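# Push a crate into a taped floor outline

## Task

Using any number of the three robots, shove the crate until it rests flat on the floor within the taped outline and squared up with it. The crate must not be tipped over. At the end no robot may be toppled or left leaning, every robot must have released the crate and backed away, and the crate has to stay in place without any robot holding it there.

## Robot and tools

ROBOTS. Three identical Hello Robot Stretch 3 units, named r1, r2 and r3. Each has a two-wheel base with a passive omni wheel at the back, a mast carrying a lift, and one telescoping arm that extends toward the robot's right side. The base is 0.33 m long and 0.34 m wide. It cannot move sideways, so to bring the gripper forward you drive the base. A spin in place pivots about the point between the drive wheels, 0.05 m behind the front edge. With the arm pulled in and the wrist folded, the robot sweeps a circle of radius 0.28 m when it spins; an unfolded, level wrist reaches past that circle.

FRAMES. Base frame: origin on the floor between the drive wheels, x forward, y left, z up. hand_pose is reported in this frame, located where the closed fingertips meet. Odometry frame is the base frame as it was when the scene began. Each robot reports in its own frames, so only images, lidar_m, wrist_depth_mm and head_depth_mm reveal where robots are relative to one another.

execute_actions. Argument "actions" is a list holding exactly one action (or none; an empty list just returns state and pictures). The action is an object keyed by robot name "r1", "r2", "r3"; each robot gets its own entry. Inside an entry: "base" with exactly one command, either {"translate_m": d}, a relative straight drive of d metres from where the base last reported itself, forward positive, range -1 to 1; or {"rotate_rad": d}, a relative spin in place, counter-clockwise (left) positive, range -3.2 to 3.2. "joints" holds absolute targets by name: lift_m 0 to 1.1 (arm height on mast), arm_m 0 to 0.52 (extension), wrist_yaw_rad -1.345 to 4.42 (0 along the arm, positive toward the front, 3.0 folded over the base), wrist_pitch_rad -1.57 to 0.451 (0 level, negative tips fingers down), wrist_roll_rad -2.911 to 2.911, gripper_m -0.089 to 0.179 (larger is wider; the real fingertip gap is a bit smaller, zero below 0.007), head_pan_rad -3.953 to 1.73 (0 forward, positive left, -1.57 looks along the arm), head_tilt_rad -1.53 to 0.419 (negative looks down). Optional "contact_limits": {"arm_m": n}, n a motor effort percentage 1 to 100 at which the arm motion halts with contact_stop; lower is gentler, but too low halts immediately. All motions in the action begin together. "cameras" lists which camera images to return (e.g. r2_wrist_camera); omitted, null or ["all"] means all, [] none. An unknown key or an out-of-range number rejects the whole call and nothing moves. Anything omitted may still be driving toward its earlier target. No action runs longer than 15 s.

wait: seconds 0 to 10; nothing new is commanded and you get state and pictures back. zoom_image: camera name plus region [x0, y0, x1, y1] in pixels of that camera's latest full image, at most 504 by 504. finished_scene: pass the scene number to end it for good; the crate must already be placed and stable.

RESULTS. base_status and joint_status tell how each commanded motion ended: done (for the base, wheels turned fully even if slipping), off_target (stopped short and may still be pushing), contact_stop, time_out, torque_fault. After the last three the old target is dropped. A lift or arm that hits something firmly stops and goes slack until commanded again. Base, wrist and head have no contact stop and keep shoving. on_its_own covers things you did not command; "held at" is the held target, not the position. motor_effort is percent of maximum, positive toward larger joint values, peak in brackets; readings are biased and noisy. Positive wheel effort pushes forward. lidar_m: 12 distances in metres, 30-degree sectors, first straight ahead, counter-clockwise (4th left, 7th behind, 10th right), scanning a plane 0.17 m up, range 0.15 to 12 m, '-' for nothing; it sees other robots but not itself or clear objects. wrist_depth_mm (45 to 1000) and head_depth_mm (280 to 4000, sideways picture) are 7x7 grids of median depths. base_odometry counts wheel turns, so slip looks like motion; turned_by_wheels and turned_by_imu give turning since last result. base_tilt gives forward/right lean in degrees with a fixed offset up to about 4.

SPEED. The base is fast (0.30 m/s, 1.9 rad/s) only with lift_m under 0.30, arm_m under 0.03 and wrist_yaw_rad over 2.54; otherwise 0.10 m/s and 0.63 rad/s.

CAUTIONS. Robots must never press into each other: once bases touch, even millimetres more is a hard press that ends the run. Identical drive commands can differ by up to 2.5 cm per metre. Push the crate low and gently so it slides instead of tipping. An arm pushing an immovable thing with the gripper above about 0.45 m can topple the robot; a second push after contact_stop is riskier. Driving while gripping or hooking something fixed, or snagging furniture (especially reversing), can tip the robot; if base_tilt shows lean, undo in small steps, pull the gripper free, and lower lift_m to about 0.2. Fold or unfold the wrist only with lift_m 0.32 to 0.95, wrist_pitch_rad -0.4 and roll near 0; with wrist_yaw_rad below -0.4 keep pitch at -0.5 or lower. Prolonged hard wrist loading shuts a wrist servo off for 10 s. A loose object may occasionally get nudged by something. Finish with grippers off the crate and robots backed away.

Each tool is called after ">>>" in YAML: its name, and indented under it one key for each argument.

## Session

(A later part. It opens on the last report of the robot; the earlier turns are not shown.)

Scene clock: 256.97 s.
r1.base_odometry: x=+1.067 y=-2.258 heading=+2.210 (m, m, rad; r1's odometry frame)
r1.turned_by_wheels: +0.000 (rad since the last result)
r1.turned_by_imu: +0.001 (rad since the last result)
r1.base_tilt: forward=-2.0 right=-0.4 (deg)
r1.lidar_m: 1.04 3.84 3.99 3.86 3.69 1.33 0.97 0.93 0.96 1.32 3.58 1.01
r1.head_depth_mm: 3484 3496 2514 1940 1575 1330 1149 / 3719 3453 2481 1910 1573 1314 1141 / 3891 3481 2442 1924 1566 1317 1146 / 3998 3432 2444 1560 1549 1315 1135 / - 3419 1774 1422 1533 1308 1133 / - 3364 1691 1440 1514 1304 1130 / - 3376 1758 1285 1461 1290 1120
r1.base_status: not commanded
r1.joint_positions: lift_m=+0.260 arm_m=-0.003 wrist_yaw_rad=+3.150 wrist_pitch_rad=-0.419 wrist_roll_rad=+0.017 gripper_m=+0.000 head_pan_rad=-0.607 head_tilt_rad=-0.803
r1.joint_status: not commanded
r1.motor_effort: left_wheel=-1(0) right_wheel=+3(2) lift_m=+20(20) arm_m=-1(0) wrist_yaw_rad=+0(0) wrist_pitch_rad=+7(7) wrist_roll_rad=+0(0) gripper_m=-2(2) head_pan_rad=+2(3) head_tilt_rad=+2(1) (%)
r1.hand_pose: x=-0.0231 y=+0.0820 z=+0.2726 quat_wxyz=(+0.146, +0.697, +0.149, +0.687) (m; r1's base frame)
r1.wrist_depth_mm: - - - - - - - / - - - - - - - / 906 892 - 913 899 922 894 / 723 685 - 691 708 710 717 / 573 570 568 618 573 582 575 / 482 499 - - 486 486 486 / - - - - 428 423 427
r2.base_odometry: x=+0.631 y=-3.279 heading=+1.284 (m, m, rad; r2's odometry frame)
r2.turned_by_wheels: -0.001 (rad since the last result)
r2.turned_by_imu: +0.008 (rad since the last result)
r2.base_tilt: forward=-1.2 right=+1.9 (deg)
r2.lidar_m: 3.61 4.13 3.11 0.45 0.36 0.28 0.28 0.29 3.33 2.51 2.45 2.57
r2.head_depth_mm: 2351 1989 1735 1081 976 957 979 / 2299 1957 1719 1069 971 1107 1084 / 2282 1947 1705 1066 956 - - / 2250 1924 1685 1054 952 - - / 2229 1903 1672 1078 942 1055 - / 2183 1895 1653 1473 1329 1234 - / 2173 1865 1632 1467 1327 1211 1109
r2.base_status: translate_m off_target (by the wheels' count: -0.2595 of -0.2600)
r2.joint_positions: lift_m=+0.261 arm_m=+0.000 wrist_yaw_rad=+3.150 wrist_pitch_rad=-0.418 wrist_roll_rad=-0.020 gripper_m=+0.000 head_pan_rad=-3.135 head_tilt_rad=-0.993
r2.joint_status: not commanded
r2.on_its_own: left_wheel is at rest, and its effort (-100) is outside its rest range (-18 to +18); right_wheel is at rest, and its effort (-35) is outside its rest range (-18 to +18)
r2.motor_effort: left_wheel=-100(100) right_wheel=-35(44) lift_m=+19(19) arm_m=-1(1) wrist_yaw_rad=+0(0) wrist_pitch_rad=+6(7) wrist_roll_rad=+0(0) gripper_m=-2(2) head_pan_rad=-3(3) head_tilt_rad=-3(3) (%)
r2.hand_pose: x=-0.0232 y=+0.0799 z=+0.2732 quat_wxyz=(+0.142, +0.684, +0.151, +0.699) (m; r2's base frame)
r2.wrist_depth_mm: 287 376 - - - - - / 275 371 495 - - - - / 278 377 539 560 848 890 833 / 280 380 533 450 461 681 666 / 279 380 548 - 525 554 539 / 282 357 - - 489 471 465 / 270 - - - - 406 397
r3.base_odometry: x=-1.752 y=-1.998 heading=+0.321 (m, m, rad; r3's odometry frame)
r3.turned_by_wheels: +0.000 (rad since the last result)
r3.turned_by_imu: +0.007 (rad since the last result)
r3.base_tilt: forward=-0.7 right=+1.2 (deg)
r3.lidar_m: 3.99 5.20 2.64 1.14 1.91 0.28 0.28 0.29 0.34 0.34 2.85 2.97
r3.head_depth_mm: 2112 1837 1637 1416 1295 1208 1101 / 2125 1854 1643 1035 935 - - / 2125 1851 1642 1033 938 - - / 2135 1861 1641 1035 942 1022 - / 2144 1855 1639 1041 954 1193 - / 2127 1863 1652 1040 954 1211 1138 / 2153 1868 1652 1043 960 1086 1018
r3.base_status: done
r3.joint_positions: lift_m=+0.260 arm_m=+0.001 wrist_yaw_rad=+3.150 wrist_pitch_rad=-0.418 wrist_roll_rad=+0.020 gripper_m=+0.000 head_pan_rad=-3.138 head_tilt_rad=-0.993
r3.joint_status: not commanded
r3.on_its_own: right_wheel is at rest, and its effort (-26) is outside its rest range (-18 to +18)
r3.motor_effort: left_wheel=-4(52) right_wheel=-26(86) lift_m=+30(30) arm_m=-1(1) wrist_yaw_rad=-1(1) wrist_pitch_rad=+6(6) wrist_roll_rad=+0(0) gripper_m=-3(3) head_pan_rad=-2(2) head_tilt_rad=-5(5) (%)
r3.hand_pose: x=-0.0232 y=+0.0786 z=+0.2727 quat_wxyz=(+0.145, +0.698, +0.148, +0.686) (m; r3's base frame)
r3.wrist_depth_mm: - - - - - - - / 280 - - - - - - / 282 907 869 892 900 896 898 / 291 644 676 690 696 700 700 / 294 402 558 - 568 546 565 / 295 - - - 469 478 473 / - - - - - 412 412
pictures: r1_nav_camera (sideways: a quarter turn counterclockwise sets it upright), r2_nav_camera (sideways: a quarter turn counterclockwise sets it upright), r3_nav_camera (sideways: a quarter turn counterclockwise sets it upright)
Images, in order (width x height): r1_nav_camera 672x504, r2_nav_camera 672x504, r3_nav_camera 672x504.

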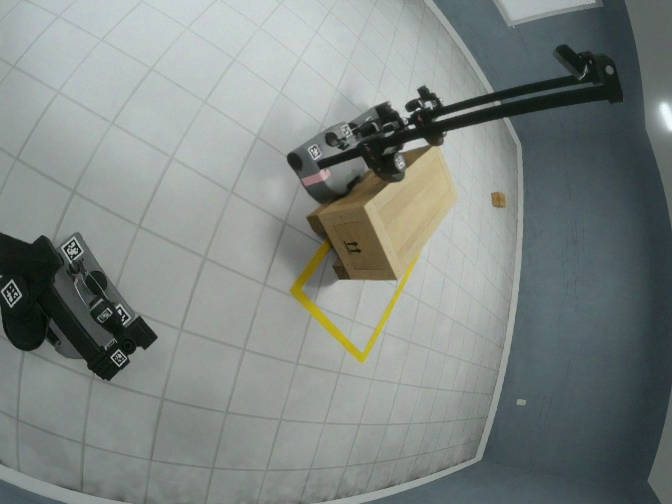

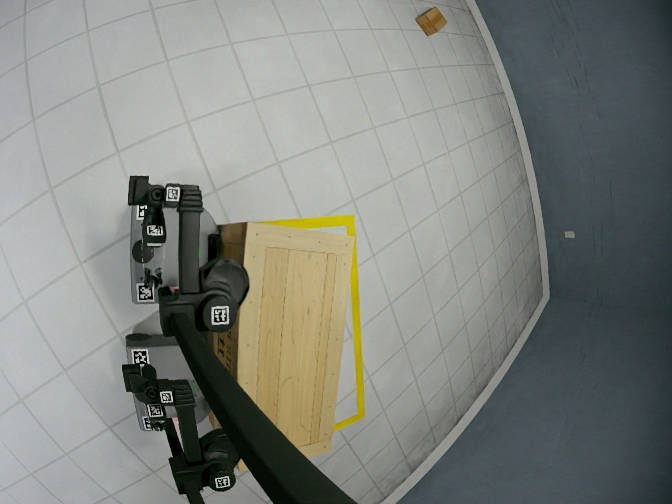

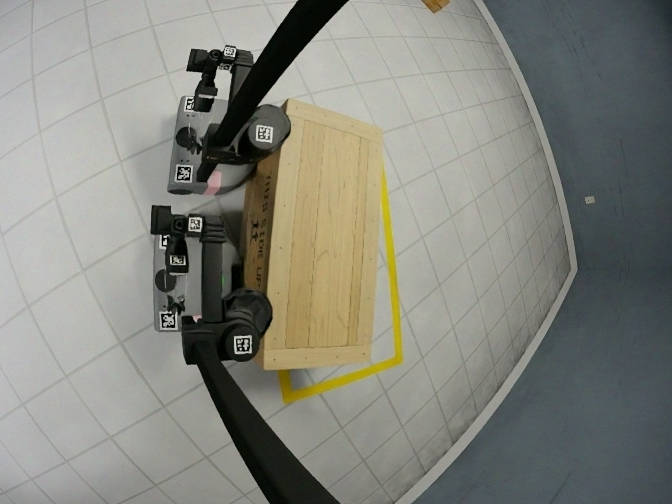

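>>> execute_actions:
  actions:
    - {"r1":{"base":{"rotate_rad":-1.0},"joints":{"head_pan_rad":1.0,"head_tilt_rad":-1.0}},"r2":{"base":{"rotate_rad":-0.17}},"r3":{"base":{"rotate_rad":-0.15}}}
  cameras: []

>>> execute_actions:
  actions:
    - {"r1":{"base":{"translate_m":1.0}}}
  cameras: ["r1_nav_camera","r3_nav_camera"]

Scene clock: 288.53 s.
r1.base_odometry: x=+1.067 y=-2.258 heading=+1.210 (m, m, rad; r1's odometry frame)
r1.turned_by_wheels: -1.000 (rad since the last result)
r1.turned_by_imu: -1.001 (rad since the last result)
r1.base_tilt: forward=-2.0 right=-0.3 (deg)
r1.lidar_m: 4.18 1.01 1.03 3.84 4.03 3.86 3.15 1.27 0.96 0.93 0.98 1.39
r1.head_depth_mm: 3027 1644 1346 1523 1403 1239 1104 / 2966 1633 1371 1536 1402 1236 1106 / 1407 1396 1390 1538 1398 1216 1096 / 2973 2225 1778 1561 1387 1220 1091 / 2917 2292 1870 1599 1384 1220 1123 / 2916 2280 1867 1583 1368 1210 1118 / 2874 2272 1856 1590 1359 1202 -
r1.base_status: done
r1.joint_positions: lift_m=+0.260 arm_m=-0.003 wrist_yaw_rad=+3.150 wrist_pitch_rad=-0.419 wrist_roll_rad=+0.017 gripper_m=+0.000 head_pan_rad=+0.993 head_tilt_rad=-0.989
r1.joint_status: all done
r1.motor_effort: left_wheel=+2(8) right_wheel=-3(6) lift_m=+20(20) arm_m=+0(1) wrist_yaw_rad=+1(0) wrist_pitch_rad=+7(7) wrist_roll_rad=+0(0) gripper_m=-2(3) head_pan_rad=+3(31) head_tilt_rad=-6(19) (%)
r1.hand_pose: x=-0.0231 y=+0.0820 z=+0.2726 quat_wxyz=(+0.146, +0.697, +0.149, +0.687) (m; r1's base frame)
r1.wrist_depth_mm: - - - - - - - / - - - - - - 853 / 894 909 - 903 904 911 841 / 701 702 - 692 715 704 719 / 571 569 573 615 581 583 580 / 481 494 - - 493 490 493 / - - - - 428 423 422
r2.base_odometry: x=+0.631 y=-3.279 heading=+1.114 (m, m, rad; r2's odometry frame)
r2.turned_by_wheels: -0.170 (rad since the last result)
r2.turned_by_imu: -0.168 (rad since the last result)
r2.base_tilt: forward=-1.1 right=+1.9 (deg)
r2.lidar_m: 3.10 4.13 3.70 0.45 0.43 0.29 0.28 0.28 3.24 2.65 2.44 2.47
r2.head_depth_mm: 2326 1988 1740 1082 969 1104 757 / 2287 1951 1720 1074 966 1159 1085 / 2257 1943 1692 1064 961 - - / 2263 1939 1683 1059 952 - - / 2213 1887 1678 1047 947 1032 - / 2180 1891 1653 1434 968 1216 - / 2161 1868 1643 1474 1326 1205 1123
r2.base_status: done
r2.joint_positions: lift_m=+0.261 arm_m=+0.000 wrist_yaw_rad=+3.150 wrist_pitch_rad=-0.418 wrist_roll_rad=-0.020 gripper_m=+0.000 head_pan_rad=-3.135 head_tilt_rad=-0.993
r2.joint_status: not commanded
r2.motor_effort: left_wheel=+1(76) right_wheel=-2(36) lift_m=+19(19) arm_m=-1(1) wrist_yaw_rad=+0(0) wrist_pitch_rad=+6(7) wrist_roll_rad=+0(0) gripper_m=-2(2) head_pan_rad=-3(3) head_tilt_rad=-3(3) (%)
r2.hand_pose: x=-0.0232 y=+0.0799 z=+0.2732 quat_wxyz=(+0.142, +0.684, +0.151, +0.699) (m; r2's base frame)
r2.wrist_depth_mm: 342 490 - - - - - / 330 477 716 - - - - / 322 469 669 569 908 884 844 / 318 455 471 454 700 683 668 / 313 445 512 - 573 548 538 / 307 407 - - 489 472 461 / 293 - - - - 409 403
r3.base_odometry: x=-1.752 y=-1.998 heading=+0.171 (m, m, rad; r3's odometry frame)
r3.turned_by_wheels: -0.150 (rad since the last result)
r3.turned_by_imu: -0.146 (rad since the last result)
r3.base_tilt: forward=-0.8 right=+1.3 (deg)
r3.lidar_m: 3.58 3.99 3.09 1.10 1.89 0.29 0.28 0.28 0.36 0.33 2.85 2.87
r3.head_depth_mm: 2102 1838 1627 1457 1330 1215 1091 / 2119 1836 1632 1065 939 - - / 2117 1858 1633 1029 939 - - / 2160 1850 1648 1036 942 989 - / 2140 1846 1645 1041 943 1128 - / 2158 1860 1651 1043 945 1176 1145 / 2168 1867 1658 1042 947 1065 1010
r3.base_status: done
r3.joint_positions: lift_m=+0.260 arm_m=+0.001 wrist_yaw_rad=+3.150 wrist_pitch_rad=-0.418 wrist_roll_rad=+0.020 gripper_m=+0.000 head_pan_rad=-3.138 head_tilt_rad=-0.993
r3.joint_status: not commanded
r3.motor_effort: left_wheel=+2(3) right_wheel=-2(47) lift_m=+31(30) arm_m=-1(0) wrist_yaw_rad=-1(0) wrist_pitch_rad=+6(6) wrist_roll_rad=+0(0) gripper_m=-3(3) head_pan_rad=-2(1) head_tilt_rad=-4(4) (%)
r3.hand_pose: x=-0.0232 y=+0.0786 z=+0.2727 quat_wxyz=(+0.145, +0.698, +0.148, +0.686) (m; r3's base frame)
r3.wrist_depth_mm: - - - - - - - / - - - - - - - / 882 897 909 878 902 885 882 / 316 675 682 673 678 696 682 / 314 558 560 - 555 563 561 / 310 - - - 473 474 471 / - - - - - 410 416
pictures: none
No camera images: the call's "cameras" was empty. Leave "cameras" out to get every camera's image.

Scene clock: 293.63 s.
r1.base_odometry: x=+1.420 y=-1.323 heading=+1.210 (m, m, rad; r1's odometry frame)
r1.turned_by_wheels: +0.000 (rad since the last result)
r1.turned_by_imu: +0.003 (rad since the last result)
r1.base_tilt: forward=-2.0 right=-0.4 (deg)
r1.lidar_m: 3.17 3.35 0.39 0.40 0.59 4.73 3.22 1.33 1.00 0.98 1.03 1.46
r1.head_depth_mm: 3035 2362 1910 1614 1403 1240 1104 / 3017 2340 1916 1604 1394 1238 1103 / 2969 2312 1886 1611 1381 1229 1099 / 2960 2318 1885 1599 1379 1225 1098 / 2902 2287 1347 1197 1260 1199 1117 / 2877 2278 1313 1112 981 1181 1125 / 2905 2254 1302 1107 984 1176 -
r1.base_status: done
r1.joint_positions: lift_m=+0.260 arm_m=-0.003 wrist_yaw_rad=+3.150 wrist_pitch_rad=-0.419 wrist_roll_rad=+0.017 gripper_m=+0.000 head_pan_rad=+0.993 head_tilt_rad=-0.989
r1.joint_status: not commanded
r1.motor_effort: left_wheel=+2(8) right_wheel=-2(7) lift_m=+20(20) arm_m=-1(1) wrist_yaw_rad=+0(0) wrist_pitch_rad=+7(7) wrist_roll_rad=+0(0) gripper_m=-2(1) head_pan_rad=+3(3) head_tilt_rad=-5(5) (%)
r1.hand_pose: x=-0.0231 y=+0.0820 z=+0.2726 quat_wxyz=(+0.146, +0.697, +0.149, +0.687) (m; r1's base frame)
r1.wrist_depth_mm: - - - 459 407 889 - / - - - 499 447 - - / 898 905 - 543 501 922 912 / 703 700 - 670 559 698 695 / 568 573 577 605 565 569 575 / 478 496 - - 489 489 494 / - - - - 427 423 421
r2.base_odometry: x=+0.631 y=-3.279 heading=+1.114 (m, m, rad; r2's odometry frame)
r2.turned_by_wheels: +0.000 (rad since the last result)
r2.turned_by_imu: -0.001 (rad since the last result)
r2.base_tilt: forward=-1.1 right=+1.8 (deg)
r2.lidar_m: 3.09 4.13 3.72 0.45 0.43 0.29 0.28 0.28 3.25 2.64 2.45 2.47
r2.head_depth_mm: 2344 1979 1738 1087 978 1103 760 / 2289 1958 1711 1076 967 1161 1087 / 2286 1929 1693 1065 956 - - / 2233 1907 1691 1054 953 - - / 2205 1913 1671 1047 945 1028 - / 2207 1880 1667 1438 968 1203 - / 2166 1842 1643 1462 1326 1210 1119
r2.base_status: not commanded
r2.joint_positions: lift_m=+0.261 arm_m=+0.000 wrist_yaw_rad=+3.150 wrist_pitch_rad=-0.418 wrist_roll_rad=-0.020 gripper_m=+0.000 head_pan_rad=-3.135 head_tilt_rad=-0.993
r2.joint_status: not commanded
r2.motor_effort: left_wheel=+2(2) right_wheel=-2(2) lift_m=+19(19) arm_m=-1(1) wrist_yaw_rad=+0(1) wrist_pitch_rad=+7(7) wrist_roll_rad=+0(0) gripper_m=-1(1) head_pan_rad=-2(2) head_tilt_rad=-3(3) (%)
r2.hand_pose: x=-0.0232 y=+0.0799 z=+0.2732 quat_wxyz=(+0.142, +0.684, +0.151, +0.699) (m; r2's base frame)
r2.wrist_depth_mm: 339 486 - - - - - / 329 481 690 - - - - / 325 471 673 560 915 881 857 / 316 457 471 453 704 680 662 / 312 443 504 - 572 559 543 / 307 408 - - 491 474 460 / 292 - - - - 409 402
r3.base_odometry: x=-1.752 y=-1.998 heading=+0.171 (m, m, rad; r3's odometry frame)
r3.turned_by_wheels: +0.000 (rad since the last result)
r3.turned_by_imu: +0.000 (rad since the last result)
r3.base_tilt: forward=-0.7 right=+1.2 (deg)
r3.lidar_m: 3.59 3.98 3.09 2.06 1.89 0.29 0.28 0.28 0.36 0.33 2.85 2.87
r3.head_depth_mm: 2116 1852 1630 1422 1322 1215 1087 / 2119 1848 1634 1060 934 - - / 2122 1823 1643 1037 938 - - / 2151 1851 1647 1041 940 992 - / 2141 1868 1652 1038 943 1131 - / 2146 1852 1647 1044 945 1172 1145 / 2163 1882 1651 1048 944 1061 1011
r3.base_status: not commanded
r3.joint_positions: lift_m=+0.260 arm_m=+0.001 wrist_yaw_rad=+3.150 wrist_pitch_rad=-0.418 wrist_roll_rad=+0.020 gripper_m=+0.000 head_pan_rad=-3.138 head_tilt_rad=-0.993
r3.joint_status: not commanded
r3.motor_effort: left_wheel=+2(3) right_wheel=-1(2) lift_m=+31(30) arm_m=-1(0) wrist_yaw_rad=+0(1) wrist_pitch_rad=+6(6) wrist_roll_rad=+0(0) gripper_m=-3(3) head_pan_rad=-2(1) head_tilt_rad=-4(6) (%)
r3.hand_pose: x=-0.0232 y=+0.0786 z=+0.2727 quat_wxyz=(+0.145, +0.698, +0.148, +0.686) (m; r3's base frame)
r3.wrist_depth_mm: - - - - - - - / 720 - - - - - - / 683 815 924 879 909 896 894 / 313 682 685 702 689 676 694 / 315 561 558 - 576 556 561 / 306 - - - 478 474 477 / - - - - - 411 409
pictures: r1_nav_camera (sideways: a quarter turn counterclockwise sets it upright), r3_nav_camera (sideways: a quarter turn counterclockwise sets it upright)
Images, in order (width x height): r1_nav_camera 672x504, r3_nav_camera 672x504.

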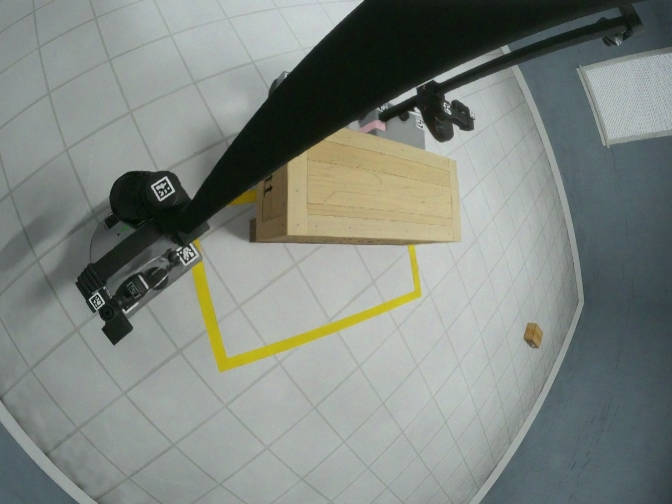

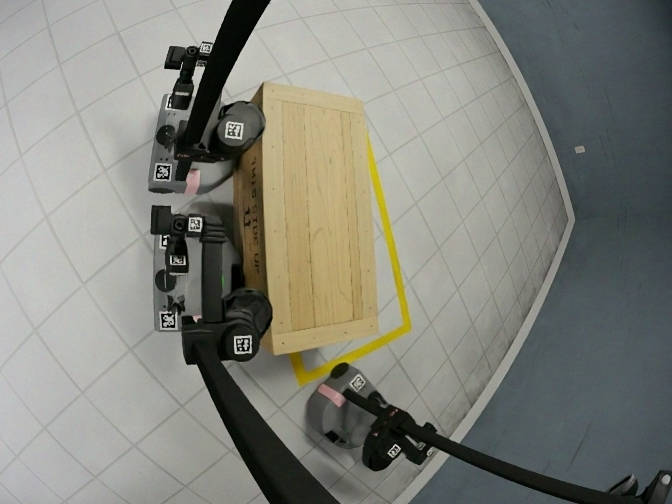

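>>> execute_actions:
  actions:
    - {"r1":{"base":{"rotate_rad":0.72},"joints":{"head_pan_rad":-3.6}}}
  cameras: []

>>> execute_actions:
  actions:
    - {"r1":{"base":{"translate_m":1.0}}}
  cameras: []

>>> execute_actions:
  actions:
    - {"r1":{"base":{"translate_m":0.6}}}
  cameras: []

>>> execute_actions:
  actions:
    - {"r1":{"base":{"rotate_rad":1.79}}}
  cameras: ["r2_nav_camera"]

Scene clock: 302.10 s.
r1.base_odometry: x=+1.420 y=-1.323 heading=+1.930 (m, m, rad; r1's odometry frame)
r1.turned_by_wheels: +0.720 (rad since the last result)
r1.turned_by_imu: +0.724 (rad since the last result)
r1.base_tilt: forward=-2.0 right=-0.4 (deg)
r1.lidar_m: 3.64 0.40 0.44 4.38 4.69 2.03 1.15 0.98 0.98 1.12 1.90 3.18
r1.head_depth_mm: 3017 2337 1896 1647 - 1206 1103 / 2992 2328 1904 1603 1425 - 1098 / 2927 2336 1894 1608 1397 1265 1078 / 2726 2311 1863 1601 1389 1276 - / 2258 2242 1858 1585 1382 1258 - / 1790 2005 1866 1593 1380 1217 - / 1486 1639 1758 1578 1375 1207 1088
r1.base_status: done
r1.joint_positions: lift_m=+0.260 arm_m=-0.003 wrist_yaw_rad=+3.150 wrist_pitch_rad=-0.419 wrist_roll_rad=+0.017 gripper_m=+0.000 head_pan_rad=-3.593 head_tilt_rad=-0.989
r1.joint_status: all done
r1.motor_effort: left_wheel=-1(6) right_wheel=+3(9) lift_m=+21(20) arm_m=+0(0) wrist_yaw_rad=+0(1) wrist_pitch_rad=+7(7) wrist_roll_rad=+0(0) gripper_m=-2(1) head_pan_rad=-2(30) head_tilt_rad=-5(5) (%)
r1.hand_pose: x=-0.0231 y=+0.0820 z=+0.2726 quat_wxyz=(+0.146, +0.697, +0.149, +0.687) (m; r1's base frame)
r1.wrist_depth_mm: - - - - - 498 378 / - - - - 853 519 387 / 899 876 - 903 839 526 393 / 696 705 - 697 695 558 401 / 580 571 567 614 573 574 414 / 483 498 - - 481 486 427 / - - - - 427 422 423
r2.base_odometry: x=+0.631 y=-3.279 heading=+1.114 (m, m, rad; r2's odometry frame)
r2.turned_by_wheels: +0.000 (rad since the last result)
r2.turned_by_imu: -0.001 (rad since the last result)
r2.base_tilt: forward=-1.1 right=+1.7 (deg)
r2.lidar_m: 3.09 4.14 3.70 0.45 0.43 0.29 0.28 0.28 3.23 2.65 2.45 2.47
r2.head_depth_mm: 2331 1974 1741 1080 970 1100 759 / 2282 1953 1732 1070 963 1158 1083 / 2262 1946 1700 1064 958 - - / 2242 1928 1686 1055 950 - - / 2238 1903 1670 1048 944 1025 - / 2179 1895 1647 1435 967 1211 - / 2176 1859 1662 1466 1324 1208 1110
r2.base_status: not commanded
r2.joint_positions: lift_m=+0.261 arm_m=+0.000 wrist_yaw_rad=+3.150 wrist_pitch_rad=-0.418 wrist_roll_rad=-0.020 gripper_m=+0.000 head_pan_rad=-3.135 head_tilt_rad=-0.993
r2.joint_status: not commanded
r2.motor_effort: left_wheel=+1(2) right_wheel=-2(2) lift_m=+19(19) arm_m=-1(1) wrist_yaw_rad=+0(0) wrist_pitch_rad=+6(6) wrist_roll_rad=+0(0) gripper_m=-2(2) head_pan_rad=-2(2) head_tilt_rad=-3(3) (%)
r2.hand_pose: x=-0.0232 y=+0.0799 z=+0.2732 quat_wxyz=(+0.142, +0.684, +0.151, +0.699) (m; r2's base frame)
r2.wrist_depth_mm: 343 499 - - - - - / 327 485 706 - - - - / 322 469 666 572 924 894 844 / 318 460 466 455 708 681 674 / 312 447 510 - 568 556 529 / 306 406 - - 492 471 463 / 291 - - - - 411 401
r3.base_odometry: x=-1.752 y=-1.998 heading=+0.171 (m, m, rad; r3's odometry frame)
r3.turned_by_wheels: +0.000 (rad since the last result)
r3.turned_by_imu: +0.000 (rad since the last result)
r3.base_tilt: forward=-0.7 right=+1.2 (deg)
r3.lidar_m: 3.58 4.01 3.07 2.05 1.89 0.29 0.28 0.28 0.36 0.33 2.85 2.88
r3.head_depth_mm: 2110 1848 1630 1460 1328 1215 1094 / 2137 1841 1622 1064 934 - - / 2144 1852 1640 1036 939 - - / 2130 1859 1630 1034 941 996 - / 2153 1867 1642 1045 942 1125 - / 2147 1862 1648 1045 942 1174 1135 / 2156 1873 1652 1041 947 1058 1009
r3.base_status: not commanded
r3.joint_positions: lift_m=+0.260 arm_m=+0.001 wrist_yaw_rad=+3.150 wrist_pitch_rad=-0.418 wrist_roll_rad=+0.020 gripper_m=+0.000 head_pan_rad=-3.138 head_tilt_rad=-0.993
r3.joint_status: not commanded
r3.motor_effort: left_wheel=+2(2) right_wheel=-1(1) lift_m=+30(30) arm_m=-1(1) wrist_yaw_rad=-1(0) wrist_pitch_rad=+6(6) wrist_roll_rad=+0(0) gripper_m=-3(3) head_pan_rad=-2(2) head_tilt_rad=-5(3) (%)
r3.hand_pose: x=-0.0232 y=+0.0786 z=+0.2727 quat_wxyz=(+0.145, +0.698, +0.148, +0.686) (m; r3's base frame)
r3.wrist_depth_mm: - - - - - - - / 755 - - - - - - / 737 862 876 887 897 903 882 / 315 692 685 683 708 694 704 / 320 560 568 - 566 562 564 / 306 - - - 474 470 481 / - - - - - 409 411
pictures: none
No camera images: the call's "cameras" was empty. Leave "cameras" out to get every camera's image.

Scene clock: 307.20 s.
r1.base_odometry: x=+1.069 y=-0.387 heading=+1.930 (m, m, rad; r1's odometry frame)
r1.turned_by_wheels: +0.000 (rad since the last result)
r1.turned_by_imu: +0.003 (rad since the last result)
r1.base_tilt: forward=-1.9 right=-0.4 (deg)
r1.lidar_m: 2.80 3.10 0.41 0.36 0.36 0.42 1.96 1.68 1.68 1.92 2.44 2.44
r1.head_depth_mm: 3034 2210 1188 1434 - 850 949 / 2982 2315 1766 1138 1002 - 1087 / 2962 2286 1888 1122 991 1151 1081 / 2923 2295 1883 1118 1155 1267 - / 2981 2286 1890 1545 1347 1263 - / 2800 2263 1869 1586 1374 1212 - / 2573 2270 1841 1574 1373 1211 1092
r1.base_status: done
r1.joint_positions: lift_m=+0.260 arm_m=-0.003 wrist_yaw_rad=+3.150 wrist_pitch_rad=-0.419 wrist_roll_rad=+0.017 gripper_m=+0.000 head_pan_rad=-3.593 head_tilt_rad=-0.989
r1.joint_status: not commanded
r1.motor_effort: left_wheel=-2(4) right_wheel=+3(10) lift_m=+20(20) arm_m=-1(1) wrist_yaw_rad=+0(0) wrist_pitch_rad=+7(7) wrist_roll_rad=+0(0) gripper_m=-4(2) head_pan_rad=-2(2) head_tilt_rad=-5(5) (%)
r1.hand_pose: x=-0.0231 y=+0.0820 z=+0.2726 quat_wxyz=(+0.146, +0.697, +0.149, +0.687) (m; r1's base frame)
r1.wrist_depth_mm: 313 323 - 372 397 - - / 332 351 - 404 441 - - / 356 380 - 442 491 920 911 / 382 409 - 482 641 704 700 / 414 456 474 510 572 579 577 / 457 479 - - 488 485 486 / - - - - 426 422 422
r2.base_odometry: x=+0.631 y=-3.279 heading=+1.114 (m, m, rad; r2's odometry frame)
r2.turned_by_wheels: +0.000 (rad since the last result)
r2.turned_by_imu: -0.001 (rad since the last result)
r2.base_tilt: forward=-1.1 right=+1.9 (deg)
r2.lidar_m: 3.08 4.12 3.71 0.45 0.43 0.29 0.28 0.28 3.24 2.65 2.44 2.47
r2.head_depth_mm: 2322 1981 1723 1075 970 1103 759 / 2303 1960 1692 1075 967 1155 1081 / 2123 1173 1440 1065 956 - - / 2258 1341 1402 1060 958 - - / 2227 1906 1675 1047 945 1032 - / 2206 1881 1657 1432 965 1210 - / 2176 1864 1652 1467 1329 1215 1119
r2.base_status: not commanded
r2.joint_positions: lift_m=+0.261 arm_m=+0.000 wrist_yaw_rad=+3.150 wrist_pitch_rad=-0.418 wrist_roll_rad=-0.020 gripper_m=+0.000 head_pan_rad=-3.135 head_tilt_rad=-0.993
r2.joint_status: not commanded
r2.motor_effort: left_wheel=+2(2) right_wheel=-2(2) lift_m=+19(19) arm_m=-1(1) wrist_yaw_rad=+0(0) wrist_pitch_rad=+6(7) wrist_roll_rad=+0(0) gripper_m=-3(2) head_pan_rad=-3(2) head_tilt_rad=-3(3) (%)
r2.hand_pose: x=-0.0232 y=+0.0799 z=+0.2732 quat_wxyz=(+0.142, +0.684, +0.151, +0.699) (m; r2's base frame)
r2.wrist_depth_mm: 337 493 - - - - - / 327 482 705 - - - - / 325 470 664 555 911 882 843 / 320 461 469 447 706 687 655 / 313 445 517 - 576 550 543 / 307 405 - - 494 470 461 / 291 - - - - 411 402
r3.base_odometry: x=-1.752 y=-1.998 heading=+0.171 (m, m, rad; r3's odometry frame)
r3.turned_by_wheels: +0.000 (rad since the last result)
r3.turned_by_imu: +0.000 (rad since the last result)
r3.base_tilt: forward=-0.7 right=+1.2 (deg)
r3.lidar_m: 3.59 3.98 3.07 2.06 1.90 0.29 0.28 0.28 0.36 0.33 2.85 2.88
r3.head_depth_mm: 2134 1842 1639 1458 1331 1209 1090 / 2122 1835 1631 1062 939 - - / 2124 1857 1640 1037 942 - - / 2148 1853 1638 1035 941 991 - / 2153 1865 1492 1043 940 1128 - / 2170 1183 1418 1043 943 1176 1144 / 2184 1223 1363 1040 945 1061 1007
r3.base_status: not commanded
r3.joint_positions: lift_m=+0.260 arm_m=+0.001 wrist_yaw_rad=+3.150 wrist_pitch_rad=-0.418 wrist_roll_rad=+0.020 gripper_m=+0.000 head_pan_rad=-3.138 head_tilt_rad=-0.993
r3.joint_status: not commanded
r3.motor_effort: left_wheel=+2(3) right_wheel=-1(2) lift_m=+30(30) arm_m=-1(1) wrist_yaw_rad=-1(0) wrist_pitch_rad=+6(6) wrist_roll_rad=+0(0) gripper_m=-3(3) head_pan_rad=-2(2) head_tilt_rad=-4(4) (%)
r3.hand_pose: x=-0.0232 y=+0.0786 z=+0.2727 quat_wxyz=(+0.145, +0.698, +0.148, +0.686) (m; r3's base frame)
r3.wrist_depth_mm: - - - - - - - / - - - - - - - / 879 890 885 899 890 914 897 / 314 684 670 678 696 678 697 / 315 556 565 - 567 563 554 / 306 - - - 460 473 474 / - - - - - 414 409
pictures: none
No camera images: the call's "cameras" was empty. Leave "cameras" out to get every camera's image.

Scene clock: 310.90 s.
r1.base_odometry: x=+0.858 y=+0.175 heading=+1.930 (m, m, rad; r1's odometry frame)
r1.turned_by_wheels: +0.000 (rad since the last result)
r1.turned_by_imu: +0.002 (rad since the last result)
r1.base_tilt: forward=-1.9 right=-0.4 (deg)
r1.lidar_m: 2.30 2.68 2.68 3.08 0.69 0.61 1.06 2.10 2.09 2.36 2.01 2.01
r1.head_depth_mm: 3007 2208 1465 1478 - 1204 1103 / 2974 2330 1297 1213 1419 - 1099 / 2840 1680 1323 1150 1339 1270 1075 / 2969 2088 1321 1215 1358 1279 - / 2915 2293 1347 1510 1381 1260 - / 2869 2285 1520 1582 1371 1220 - / 2874 2257 1858 1577 1365 1212 1082
r1.base_status: done
r1.joint_positions: lift_m=+0.260 arm_m=-0.003 wrist_yaw_rad=+3.150 wrist_pitch_rad=-0.419 wrist_roll_rad=+0.017 gripper_m=+0.000 head_pan_rad=-3.593 head_tilt_rad=-0.989
r1.joint_status: not commanded
r1.motor_effort: left_wheel=-1(6) right_wheel=+3(10) lift_m=+20(20) arm_m=+0(1) wrist_yaw_rad=+0(0) wrist_pitch_rad=+7(7) wrist_roll_rad=+0(0) gripper_m=-2(3) head_pan_rad=-2(2) head_tilt_rad=-5(5) (%)
r1.hand_pose: x=-0.0231 y=+0.0820 z=+0.2726 quat_wxyz=(+0.146, +0.697, +0.149, +0.687) (m; r1's base frame)
r1.wrist_depth_mm: 686 - - - - - - / 675 - - - - - - / 633 875 - 897 903 898 892 / 600 698 - 696 694 720 700 / 551 576 565 617 578 577 578 / 479 499 - - 493 488 485 / - - - - 427 420 425
r2.base_odometry: x=+0.631 y=-3.279 heading=+1.114 (m, m, rad; r2's odometry frame)
r2.turned_by_wheels: +0.000 (rad since the last result)
r2.turned_by_imu: -0.001 (rad since the last result)
r2.base_tilt: forward=-1.2 right=+2.0 (deg)
r2.lidar_m: 3.10 4.14 3.72 0.45 0.43 0.29 0.28 0.28 3.24 2.65 2.45 2.47
r2.head_depth_mm: 2333 1979 1724 1087 973 1101 757 / 2300 1986 1726 1074 967 1157 1082 / 2264 1946 1700 1060 962 - - / 2238 1927 1689 1055 952 - - / 2232 1909 1666 1043 948 1032 - / 2205 1885 1599 1435 975 1206 - / 2174 1569 1487 1462 1326 1206 1114
r2.base_status: not commanded
r2.joint_positions: lift_m=+0.261 arm_m=+0.000 wrist_yaw_rad=+3.150 wrist_pitch_rad=-0.418 wrist_roll_rad=-0.020 gripper_m=+0.000 head_pan_rad=-3.135 head_tilt_rad=-0.993
r2.joint_status: not commanded
r2.motor_effort: left_wheel=+1(2) right_wheel=-2(2) lift_m=+19(19) arm_m=-1(1) wrist_yaw_rad=+0(0) wrist_pitch_rad=+7(7) wrist_roll_rad=+0(0) gripper_m=-3(2) head_pan_rad=-2(3) head_tilt_rad=-3(3) (%)
r2.hand_pose: x=-0.0232 y=+0.0799 z=+0.2732 quat_wxyz=(+0.142, +0.684, +0.151, +0.699) (m; r2's base frame)
r2.wrist_depth_mm: 343 488 - - - - - / 328 483 701 - - - - / 324 470 669 563 920 891 840 / 318 461 466 453 697 688 661 / 315 449 522 - 576 561 550 / 308 410 - - 489 469 461 / 290 - - - - 409 401
r3.base_odometry: x=-1.752 y=-1.998 heading=+0.171 (m, m, rad; r3's odometry frame)
r3.turned_by_wheels: +0.000 (rad since the last result)
r3.turned_by_imu: +0.000 (rad since the last result)
r3.base_tilt: forward=-0.7 right=+1.3 (deg)
r3.lidar_m: 3.59 3.98 3.09 2.06 1.89 0.29 0.28 0.28 0.36 0.33 2.85 2.88
r3.head_depth_mm: 2109 1842 1625 1464 1331 1211 1094 / 2126 1845 1639 1067 937 - - / 2132 1857 1651 1039 939 - - / 2135 1839 1644 1044 938 990 - / 2145 1854 1644 1041 945 1122 - / 2156 1880 1654 1041 943 1176 1143 / 2160 1871 1648 1044 947 1061 1012
r3.base_status: not commanded
r3.joint_positions: lift_m=+0.260 arm_m=+0.001 wrist_yaw_rad=+3.150 wrist_pitch_rad=-0.418 wrist_roll_rad=+0.020 gripper_m=+0.000 head_pan_rad=-3.138 head_tilt_rad=-0.993
r3.joint_status: not commanded
r3.motor_effort: left_wheel=+3(3) right_wheel=-2(2) lift_m=+31(30) arm_m=-1(1) wrist_yaw_rad=+0(0) wrist_pitch_rad=+6(6) wrist_roll_rad=+0(0) gripper_m=-3(3) head_pan_rad=-2(2) head_tilt_rad=-5(4) (%)
r3.hand_pose: x=-0.0232 y=+0.0786 z=+0.2727 quat_wxyz=(+0.145, +0.698, +0.148, +0.686) (m; r3's base frame)
r3.wrist_depth_mm: - - - - - - - / - - - - - - - / 866 871 873 885 895 917 896 / 314 671 675 686 690 704 689 / 317 557 568 - 561 559 557 / 306 - - - 469 479 480 / - - - - - 409 408
pictures: none
No camera images: the call's "cameras" was empty. Leave "cameras" out to get every camera's image.

Scene clock: 313.33 s.
r1.base_odometry: x=+0.858 y=+0.175 heading=-2.564 (m, m, rad; r1's odometry frame)
r1.turned_by_wheels: +1.790 (rad since the last result)
r1.turned_by_imu: +1.793 (rad since the last result)
r1.base_tilt: forward=-2.0 right=-0.5 (deg)
r1.lidar_m: 3.58 0.62 0.69 2.22 2.10 2.14 2.13 2.01 2.05 2.68 2.68 2.74
r1.head_depth_mm: 1837 2115 1918 1660 - 1203 1107 / 1947 2199 1909 1606 1425 - 1099 / 2061 2268 1891 1599 1387 1264 1080 / 2176 2295 1879 1594 1382 1278 - / 2334 2306 1852 1588 1390 1263 - / 2510 2257 1872 1584 1380 1211 - / 2434 2256 1856 1582 1375 1206 1082
r1.base_status: done
r1.joint_positions: lift_m=+0.260 arm_m=-0.003 wrist_yaw_rad=+3.150 wrist_pitch_rad=-0.419 wrist_roll_rad=+0.017 gripper_m=+0.000 head_pan_rad=-3.594 head_tilt_rad=-0.989
r1.joint_status: not commanded
r1.motor_effort: left_wheel=+0(6) right_wheel=+3(10) lift_m=+20(20) arm_m=-1(1) wrist_yaw_rad=+1(0) wrist_pitch_rad=+7(7) wrist_roll_rad=+0(0) gripper_m=-2(2) head_pan_rad=-2(2) head_tilt_rad=-4(4) (%)
r1.hand_pose: x=-0.0231 y=+0.0820 z=+0.2726 quat_wxyz=(+0.146, +0.697, +0.149, +0.687) (m; r1's base frame)
r1.wrist_depth_mm: - - - - - 860 599 / - - - - - 857 595 / 905 898 - 887 923 834 597 / 692 690 - 709 696 711 602 / 573 583 582 615 580 574 558 / 483 507 - - 492 483 485 / - - - - 426 423 424
r2.base_odometry: x=+0.631 y=-3.279 heading=+1.114 (m, m, rad; r2's odometry frame)
r2.turned_by_wheels: +0.000 (rad since the last result)
r2.turned_by_imu: +0.000 (rad since the last result)
r2.base_tilt: forward=-1.1 right=+1.8 (deg)
r2.lidar_m: 3.09 4.15 3.73 0.45 0.43 0.29 0.28 0.28 3.22 2.65 2.44 2.47
r2.head_depth_mm: 2334 1982 1731 1085 971 1099 759 / 2306 1971 1702 1070 964 1155 1083 / 2270 1936 1705 1065 964 - - / 2245 1918 1705 1050 951 - - / 2213 1917 1672 1051 945 1039 - / 2197 1867 1651 1432 967 1217 - / 2180 1590 1583 1475 1328 1208 1118
r2.base_status: not commanded
r2.joint_positions: lift_m=+0.261 arm_m=+0.000 wrist_yaw_rad=+3.150 wrist_pitch_rad=-0.418 wrist_roll_rad=-0.020 gripper_m=+0.000 head_pan_rad=-3.135 head_tilt_rad=-0.993
r2.joint_status: not commanded
r2.motor_effort: left_wheel=+1(2) right_wheel=-1(2) lift_m=+19(19) arm_m=-1(1) wrist_yaw_rad=+0(0) wrist_pitch_rad=+6(7) wrist_roll_rad=+0(0) gripper_m=-1(3) head_pan_rad=-2(2) head_tilt_rad=-3(3) (%)
r2.hand_pose: x=-0.0232 y=+0.0799 z=+0.2732 quat_wxyz=(+0.142, +0.684, +0.151, +0.699) (m; r2's base frame)
r2.wrist_depth_mm: 345 490 - - - - - / 329 477 706 - - - - / 324 467 657 558 913 872 871 / 316 455 467 451 703 674 669 / 310 447 515 - 579 557 540 / 308 408 - - 491 472 460 / 291 - - - - 408 398
r3.base_odometry: x=-1.752 y=-1.998 heading=+0.171 (m, m, rad; r3's odometry frame)
r3.turned_by_wheels: +0.000 (rad since the last result)
r3.turned_by_imu: +0.000 (rad since the last result)
r3.base_tilt: forward=-0.7 right=+1.2 (deg)
r3.lidar_m: 3.60 3.99 3.08 2.06 1.90 0.29 0.28 0.28 0.36 0.33 2.86 2.87
r3.head_depth_mm: 2116 1838 1637 1459 1326 1217 1089 / 2115 1834 1634 1064 935 - - / 2148 1831 1649 1034 941 - - / 2132 1840 1648 1039 940 988 - / 2138 1867 1636 1041 943 1124 - / 2153 1867 1657 1040 943 1176 1135 / 2155 1860 1664 1041 947 1062 1011
r3.base_status: not commanded
r3.joint_positions: lift_m=+0.260 arm_m=+0.001 wrist_yaw_rad=+3.150 wrist_pitch_rad=-0.418 wrist_roll_rad=+0.020 gripper_m=+0.000 head_pan_rad=-3.138 head_tilt_rad=-0.993
r3.joint_status: not commanded
r3.motor_effort: left_wheel=+2(2) right_wheel=-1(1) lift_m=+30(30) arm_m=-1(1) wrist_yaw_rad=-1(0) wrist_pitch_rad=+6(6) wrist_roll_rad=-1(0) gripper_m=-3(3) head_pan_rad=-2(2) head_tilt_rad=-5(5) (%)
r3.hand_pose: x=-0.0232 y=+0.0786 z=+0.2727 quat_wxyz=(+0.145, +0.698, +0.148, +0.686) (m; r3's base frame)
r3.wrist_depth_mm: - - - - - - - / - - - - - - - / 884 880 889 894 887 891 893 / 314 689 685 695 682 695 683 / 316 555 546 - 562 563 563 / 308 - - - 474 481 483 / - - - - - 407 413
pictures: r2_nav_camera (sideways: a quarter turn counterclockwise sets it upright)
Images, in order (width x height): r2_nav_camera 672x504.

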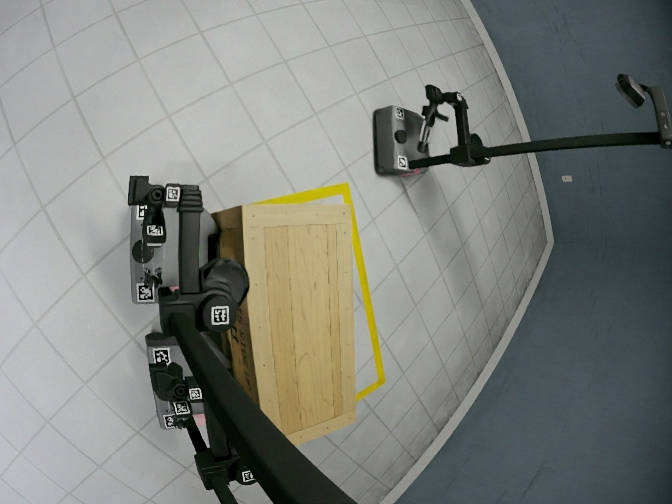

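>>> execute_actions:
  actions:
    - {"r1":{"base":{"translate_m":0.585}}}
  cameras: []

>>> execute_actions:
  actions:
    - {"r1":{"base":{"rotate_rad":-1.08}}}
  cameras: ["r2_nav_camera","r1_nav_camera"]

Scene clock: 319.57 s.
r1.base_odometry: x=+0.368 y=-0.144 heading=-2.564 (m, m, rad; r1's odometry frame)
r1.turned_by_wheels: +0.000 (rad since the last result)
r1.turned_by_imu: +0.003 (rad since the last result)
r1.base_tilt: forward=-2.0 right=-0.5 (deg)
r1.lidar_m: 3.14 0.72 0.39 0.37 2.43 2.48 2.65 2.50 2.55 2.50 2.35 2.40
r1.head_depth_mm: 2126 2297 1909 1644 - 855 918 / 2244 2352 1902 1613 1427 - 1083 / 2416 2317 1878 1601 1384 1267 1079 / 2560 2330 1887 1610 1386 1284 - / 2671 2283 1871 1592 1374 1260 - / 2823 2273 1864 1577 1379 1208 - / 2810 2282 1849 1567 1366 1207 1089
r1.base_status: done
r1.joint_positions: lift_m=+0.260 arm_m=-0.003 wrist_yaw_rad=+3.150 wrist_pitch_rad=-0.419 wrist_roll_rad=+0.017 gripper_m=+0.000 head_pan_rad=-3.594 head_tilt_rad=-0.989
r1.joint_status: not commanded
r1.motor_effort: left_wheel=-1(5) right_wheel=+3(10) lift_m=+20(21) arm_m=-1(0) wrist_yaw_rad=+1(0) wrist_pitch_rad=+7(7) wrist_roll_rad=+0(0) gripper_m=-2(2) head_pan_rad=-1(2) head_tilt_rad=-6(5) (%)
r1.hand_pose: x=-0.0231 y=+0.0820 z=+0.2726 quat_wxyz=(+0.146, +0.697, +0.149, +0.687) (m; r1's base frame)
r1.wrist_depth_mm: - - - 374 380 387 627 / - - - 407 411 419 - / 898 879 - 442 456 469 548 / 689 678 - 493 505 515 486 / 570 570 576 579 558 559 525 / 490 504 - - 496 486 493 / - - - - 424 424 427
r2.base_odometry: x=+0.631 y=-3.279 heading=+1.114 (m, m, rad; r2's odometry frame)
r2.turned_by_wheels: +0.000 (rad since the last result)
r2.turned_by_imu: -0.001 (rad since the last result)
r2.base_tilt: forward=-1.1 right=+1.7 (deg)
r2.lidar_m: 3.09 4.14 3.72 0.45 0.43 0.29 0.28 0.28 0.70 2.65 2.44 2.47
r2.head_depth_mm: 2337 1993 1732 1082 972 1101 757 / 2327 1980 1704 1073 969 1159 1082 / 2287 1940 1702 1066 957 - - / 2243 1950 1689 1056 952 - - / 2228 1908 1677 1051 948 1036 - / 2185 1889 1662 1431 967 1210 - / 2145 1871 1643 1456 1308 1208 1111
r2.base_status: not commanded
r2.joint_positions: lift_m=+0.261 arm_m=+0.000 wrist_yaw_rad=+3.150 wrist_pitch_rad=-0.418 wrist_roll_rad=-0.020 gripper_m=+0.000 head_pan_rad=-3.135 head_tilt_rad=-0.993
r2.joint_status: not commanded
r2.motor_effort: left_wheel=+1(1) right_wheel=-2(1) lift_m=+19(19) arm_m=-1(1) wrist_yaw_rad=+0(0) wrist_pitch_rad=+6(7) wrist_roll_rad=+0(0) gripper_m=-2(2) head_pan_rad=-2(3) head_tilt_rad=-3(3) (%)
r2.hand_pose: x=-0.0232 y=+0.0799 z=+0.2732 quat_wxyz=(+0.142, +0.684, +0.151, +0.699) (m; r2's base frame)
r2.wrist_depth_mm: 341 488 - - - - - / 326 484 702 - - - - / 322 463 660 560 927 863 846 / 316 454 469 453 709 682 666 / 312 443 512 - 577 565 547 / 307 415 - - 488 471 458 / 291 - - - - 410 399
r3.base_odometry: x=-1.752 y=-1.998 heading=+0.171 (m, m, rad; r3's odometry frame)
r3.turned_by_wheels: +0.000 (rad since the last result)
r3.turned_by_imu: +0.000 (rad since the last result)
r3.base_tilt: forward=-0.7 right=+1.2 (deg)
r3.lidar_m: 3.60 3.98 3.09 2.05 1.89 0.29 0.28 0.28 0.36 0.33 2.85 2.88
r3.head_depth_mm: 2104 1838 1620 1460 1321 1209 1088 / 2123 1856 1650 1067 938 - - / 2102 1864 1641 1037 937 - - / 2130 1855 1641 1038 944 988 - / 2145 1858 1633 1038 943 1126 - / 2141 1862 1653 1042 949 1175 1139 / 2159 1874 1648 1041 945 1060 1009
r3.base_status: not commanded
r3.joint_positions: lift_m=+0.260 arm_m=+0.001 wrist_yaw_rad=+3.150 wrist_pitch_rad=-0.418 wrist_roll_rad=+0.020 gripper_m=+0.000 head_pan_rad=-3.138 head_tilt_rad=-0.993
r3.joint_status: not commanded
r3.motor_effort: left_wheel=+2(2) right_wheel=-2(2) lift_m=+30(30) arm_m=+0(1) wrist_yaw_rad=-1(0) wrist_pitch_rad=+6(6) wrist_roll_rad=+0(0) gripper_m=-3(3) head_pan_rad=-1(2) head_tilt_rad=-5(5) (%)
r3.hand_pose: x=-0.0232 y=+0.0786 z=+0.2727 quat_wxyz=(+0.145, +0.698, +0.148, +0.686) (m; r3's base frame)
r3.wrist_depth_mm: - - - - - - - / - - - - - - - / 859 868 881 861 876 889 883 / 313 688 687 679 685 680 681 / 313 556 557 - 571 566 557 / 309 - - - 473 476 481 / - - - - - 416 410
pictures: none
No camera images: the call's "cameras" was empty. Leave "cameras" out to get every camera's image.

Scene clock: 321.50 s.
r1.base_odometry: x=+0.368 y=-0.144 heading=+2.640 (m, m, rad; r1's odometry frame)
r1.turned_by_wheels: -1.080 (rad since the last result)
r1.turned_by_imu: -1.082 (rad since the last result)
r1.base_tilt: forward=-1.9 right=-0.5 (deg)
r1.lidar_m: 2.35 2.38 3.09 0.71 0.39 0.37 0.38 2.46 2.68 2.50 2.53 2.52
r1.head_depth_mm: 3007 2332 1252 1408 - 1183 1107 / 2890 2326 1544 1212 995 - 1098 / 2728 2321 1332 1132 976 1118 1079 / 2630 2305 1314 1117 971 1079 - / 2464 2299 1842 1527 1025 1234 - / 2330 2270 1850 1570 1383 1224 - / 2176 2255 1850 1577 1367 1214 1084
r1.base_status: done
r1.joint_positions: lift_m=+0.260 arm_m=-0.003 wrist_yaw_rad=+3.150 wrist_pitch_rad=-0.419 wrist_roll_rad=+0.017 gripper_m=+0.000 head_pan_rad=-3.594 head_tilt_rad=-0.989
r1.joint_status: not commanded
r1.motor_effort: left_wheel=+2(9) right_wheel=-2(8) lift_m=+20(20) arm_m=-1(0) wrist_yaw_rad=+0(1) wrist_pitch_rad=+7(7) wrist_roll_rad=+0(0) gripper_m=-2(2) head_pan_rad=-2(2) head_tilt_rad=-6(4) (%)
r1.hand_pose: x=-0.0231 y=+0.0820 z=+0.2726 quat_wxyz=(+0.146, +0.697, +0.149, +0.687) (m; r1's base frame)
r1.wrist_depth_mm: 312 371 - - - - - / 322 396 - - - - - / 333 422 - 824 907 897 894 / 346 438 - 690 725 706 715 / 355 503 555 615 575 575 575 / 382 503 - - 487 491 487 / - - - - 427 420 424
r2.base_odometry: x=+0.631 y=-3.279 heading=+1.114 (m, m, rad; r2's odometry frame)
r2.turned_by_wheels: +0.000 (rad since the last result)
r2.turned_by_imu: +0.000 (rad since the last result)
r2.base_tilt: forward=-1.2 right=+1.8 (deg)
r2.lidar_m: 3.09 4.12 3.69 0.45 0.43 0.29 0.28 0.28 0.71 2.65 2.45 2.47
r2.head_depth_mm: 2329 1988 1730 1085 974 1099 759 / 2307 1968 1719 1072 966 1155 1090 / 2263 1957 1715 1064 960 - - / 2225 1942 1692 1057 955 - - / 2210 1914 1671 1051 945 1032 - / 2180 1890 1659 1436 967 1213 - / 2162 1884 1652 1270 1265 1208 1119
r2.base_status: not commanded
r2.joint_positions: lift_m=+0.261 arm_m=+0.000 wrist_yaw_rad=+3.150 wrist_pitch_rad=-0.418 wrist_roll_rad=-0.020 gripper_m=+0.000 head_pan_rad=-3.135 head_tilt_rad=-0.993
r2.joint_status: not commanded
r2.motor_effort: left_wheel=+1(2) right_wheel=-2(2) lift_m=+19(19) arm_m=-1(1) wrist_yaw_rad=+0(0) wrist_pitch_rad=+6(6) wrist_roll_rad=+0(0) gripper_m=-2(2) head_pan_rad=-3(2) head_tilt_rad=-3(3) (%)
r2.hand_pose: x=-0.0232 y=+0.0799 z=+0.2732 quat_wxyz=(+0.142, +0.684, +0.151, +0.699) (m; r2's base frame)
r2.wrist_depth_mm: 341 490 - - - - - / 329 479 682 - - - - / 322 473 658 550 911 891 845 / 317 457 469 453 699 680 663 / 312 450 507 - 573 553 552 / 308 409 - - 486 471 464 / 292 - - - - 407 399
r3.base_odometry: x=-1.752 y=-1.998 heading=+0.171 (m, m, rad; r3's odometry frame)
r3.turned_by_wheels: +0.000 (rad since the last result)
r3.turned_by_imu: +0.000 (rad since the last result)
r3.base_tilt: forward=-0.7 right=+1.2 (deg)
r3.lidar_m: 3.57 4.00 3.08 2.06 1.89 0.29 0.28 0.28 0.36 0.33 2.85 2.89
r3.head_depth_mm: 2131 1838 1627 1455 1328 1212 1093 / 2120 1840 1628 1062 938 - - / 2133 1852 1641 1029 941 - - / 2116 1866 1639 1039 941 993 - / 2149 1861 1645 1040 943 1127 - / 2152 1853 1651 1044 946 1172 1137 / 2157 1865 1665 1043 950 1061 1011
r3.base_status: not commanded
r3.joint_positions: lift_m=+0.260 arm_m=+0.001 wrist_yaw_rad=+3.150 wrist_pitch_rad=-0.418 wrist_roll_rad=+0.020 gripper_m=+0.000 head_pan_rad=-3.138 head_tilt_rad=-0.993
r3.joint_status: not commanded
r3.motor_effort: left_wheel=+2(2) right_wheel=-2(2) lift_m=+31(30) arm_m=-1(1) wrist_yaw_rad=+0(1) wrist_pitch_rad=+6(6) wrist_roll_rad=+0(0) gripper_m=-3(3) head_pan_rad=-2(2) head_tilt_rad=-3(6) (%)
r3.hand_pose: x=-0.0232 y=+0.0786 z=+0.2727 quat_wxyz=(+0.145, +0.698, +0.148, +0.686) (m; r3's base frame)
r3.wrist_depth_mm: - - - - - - - / - - - - - - - / 896 877 864 870 899 892 891 / 318 668 694 673 681 683 686 / 319 564 560 - 559 568 564 / 305 - - - 469 472 472 / - - - - - 414 406
pictures: r1_nav_camera (sideways: a quarter turn counterclockwise sets it upright), r2_nav_camera (sideways: a quarter turn counterclockwise sets it upright)
Images, in order (width x height): r1_nav_camera 672x504, r2_nav_camera 672x504.

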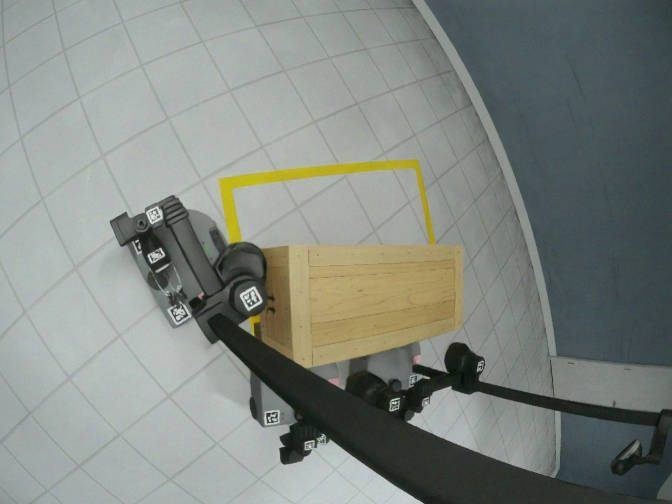

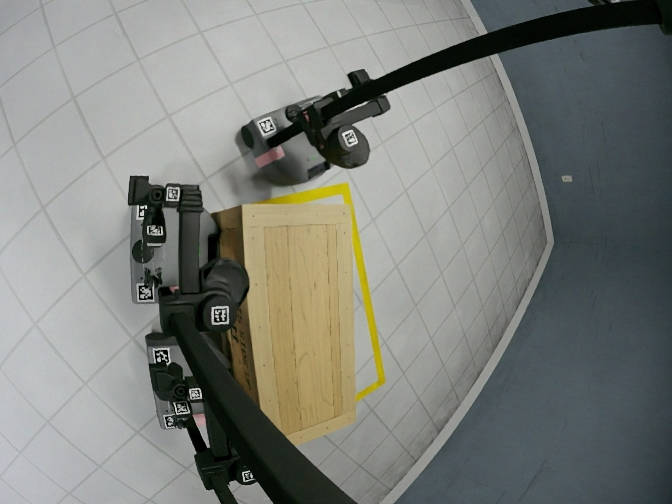

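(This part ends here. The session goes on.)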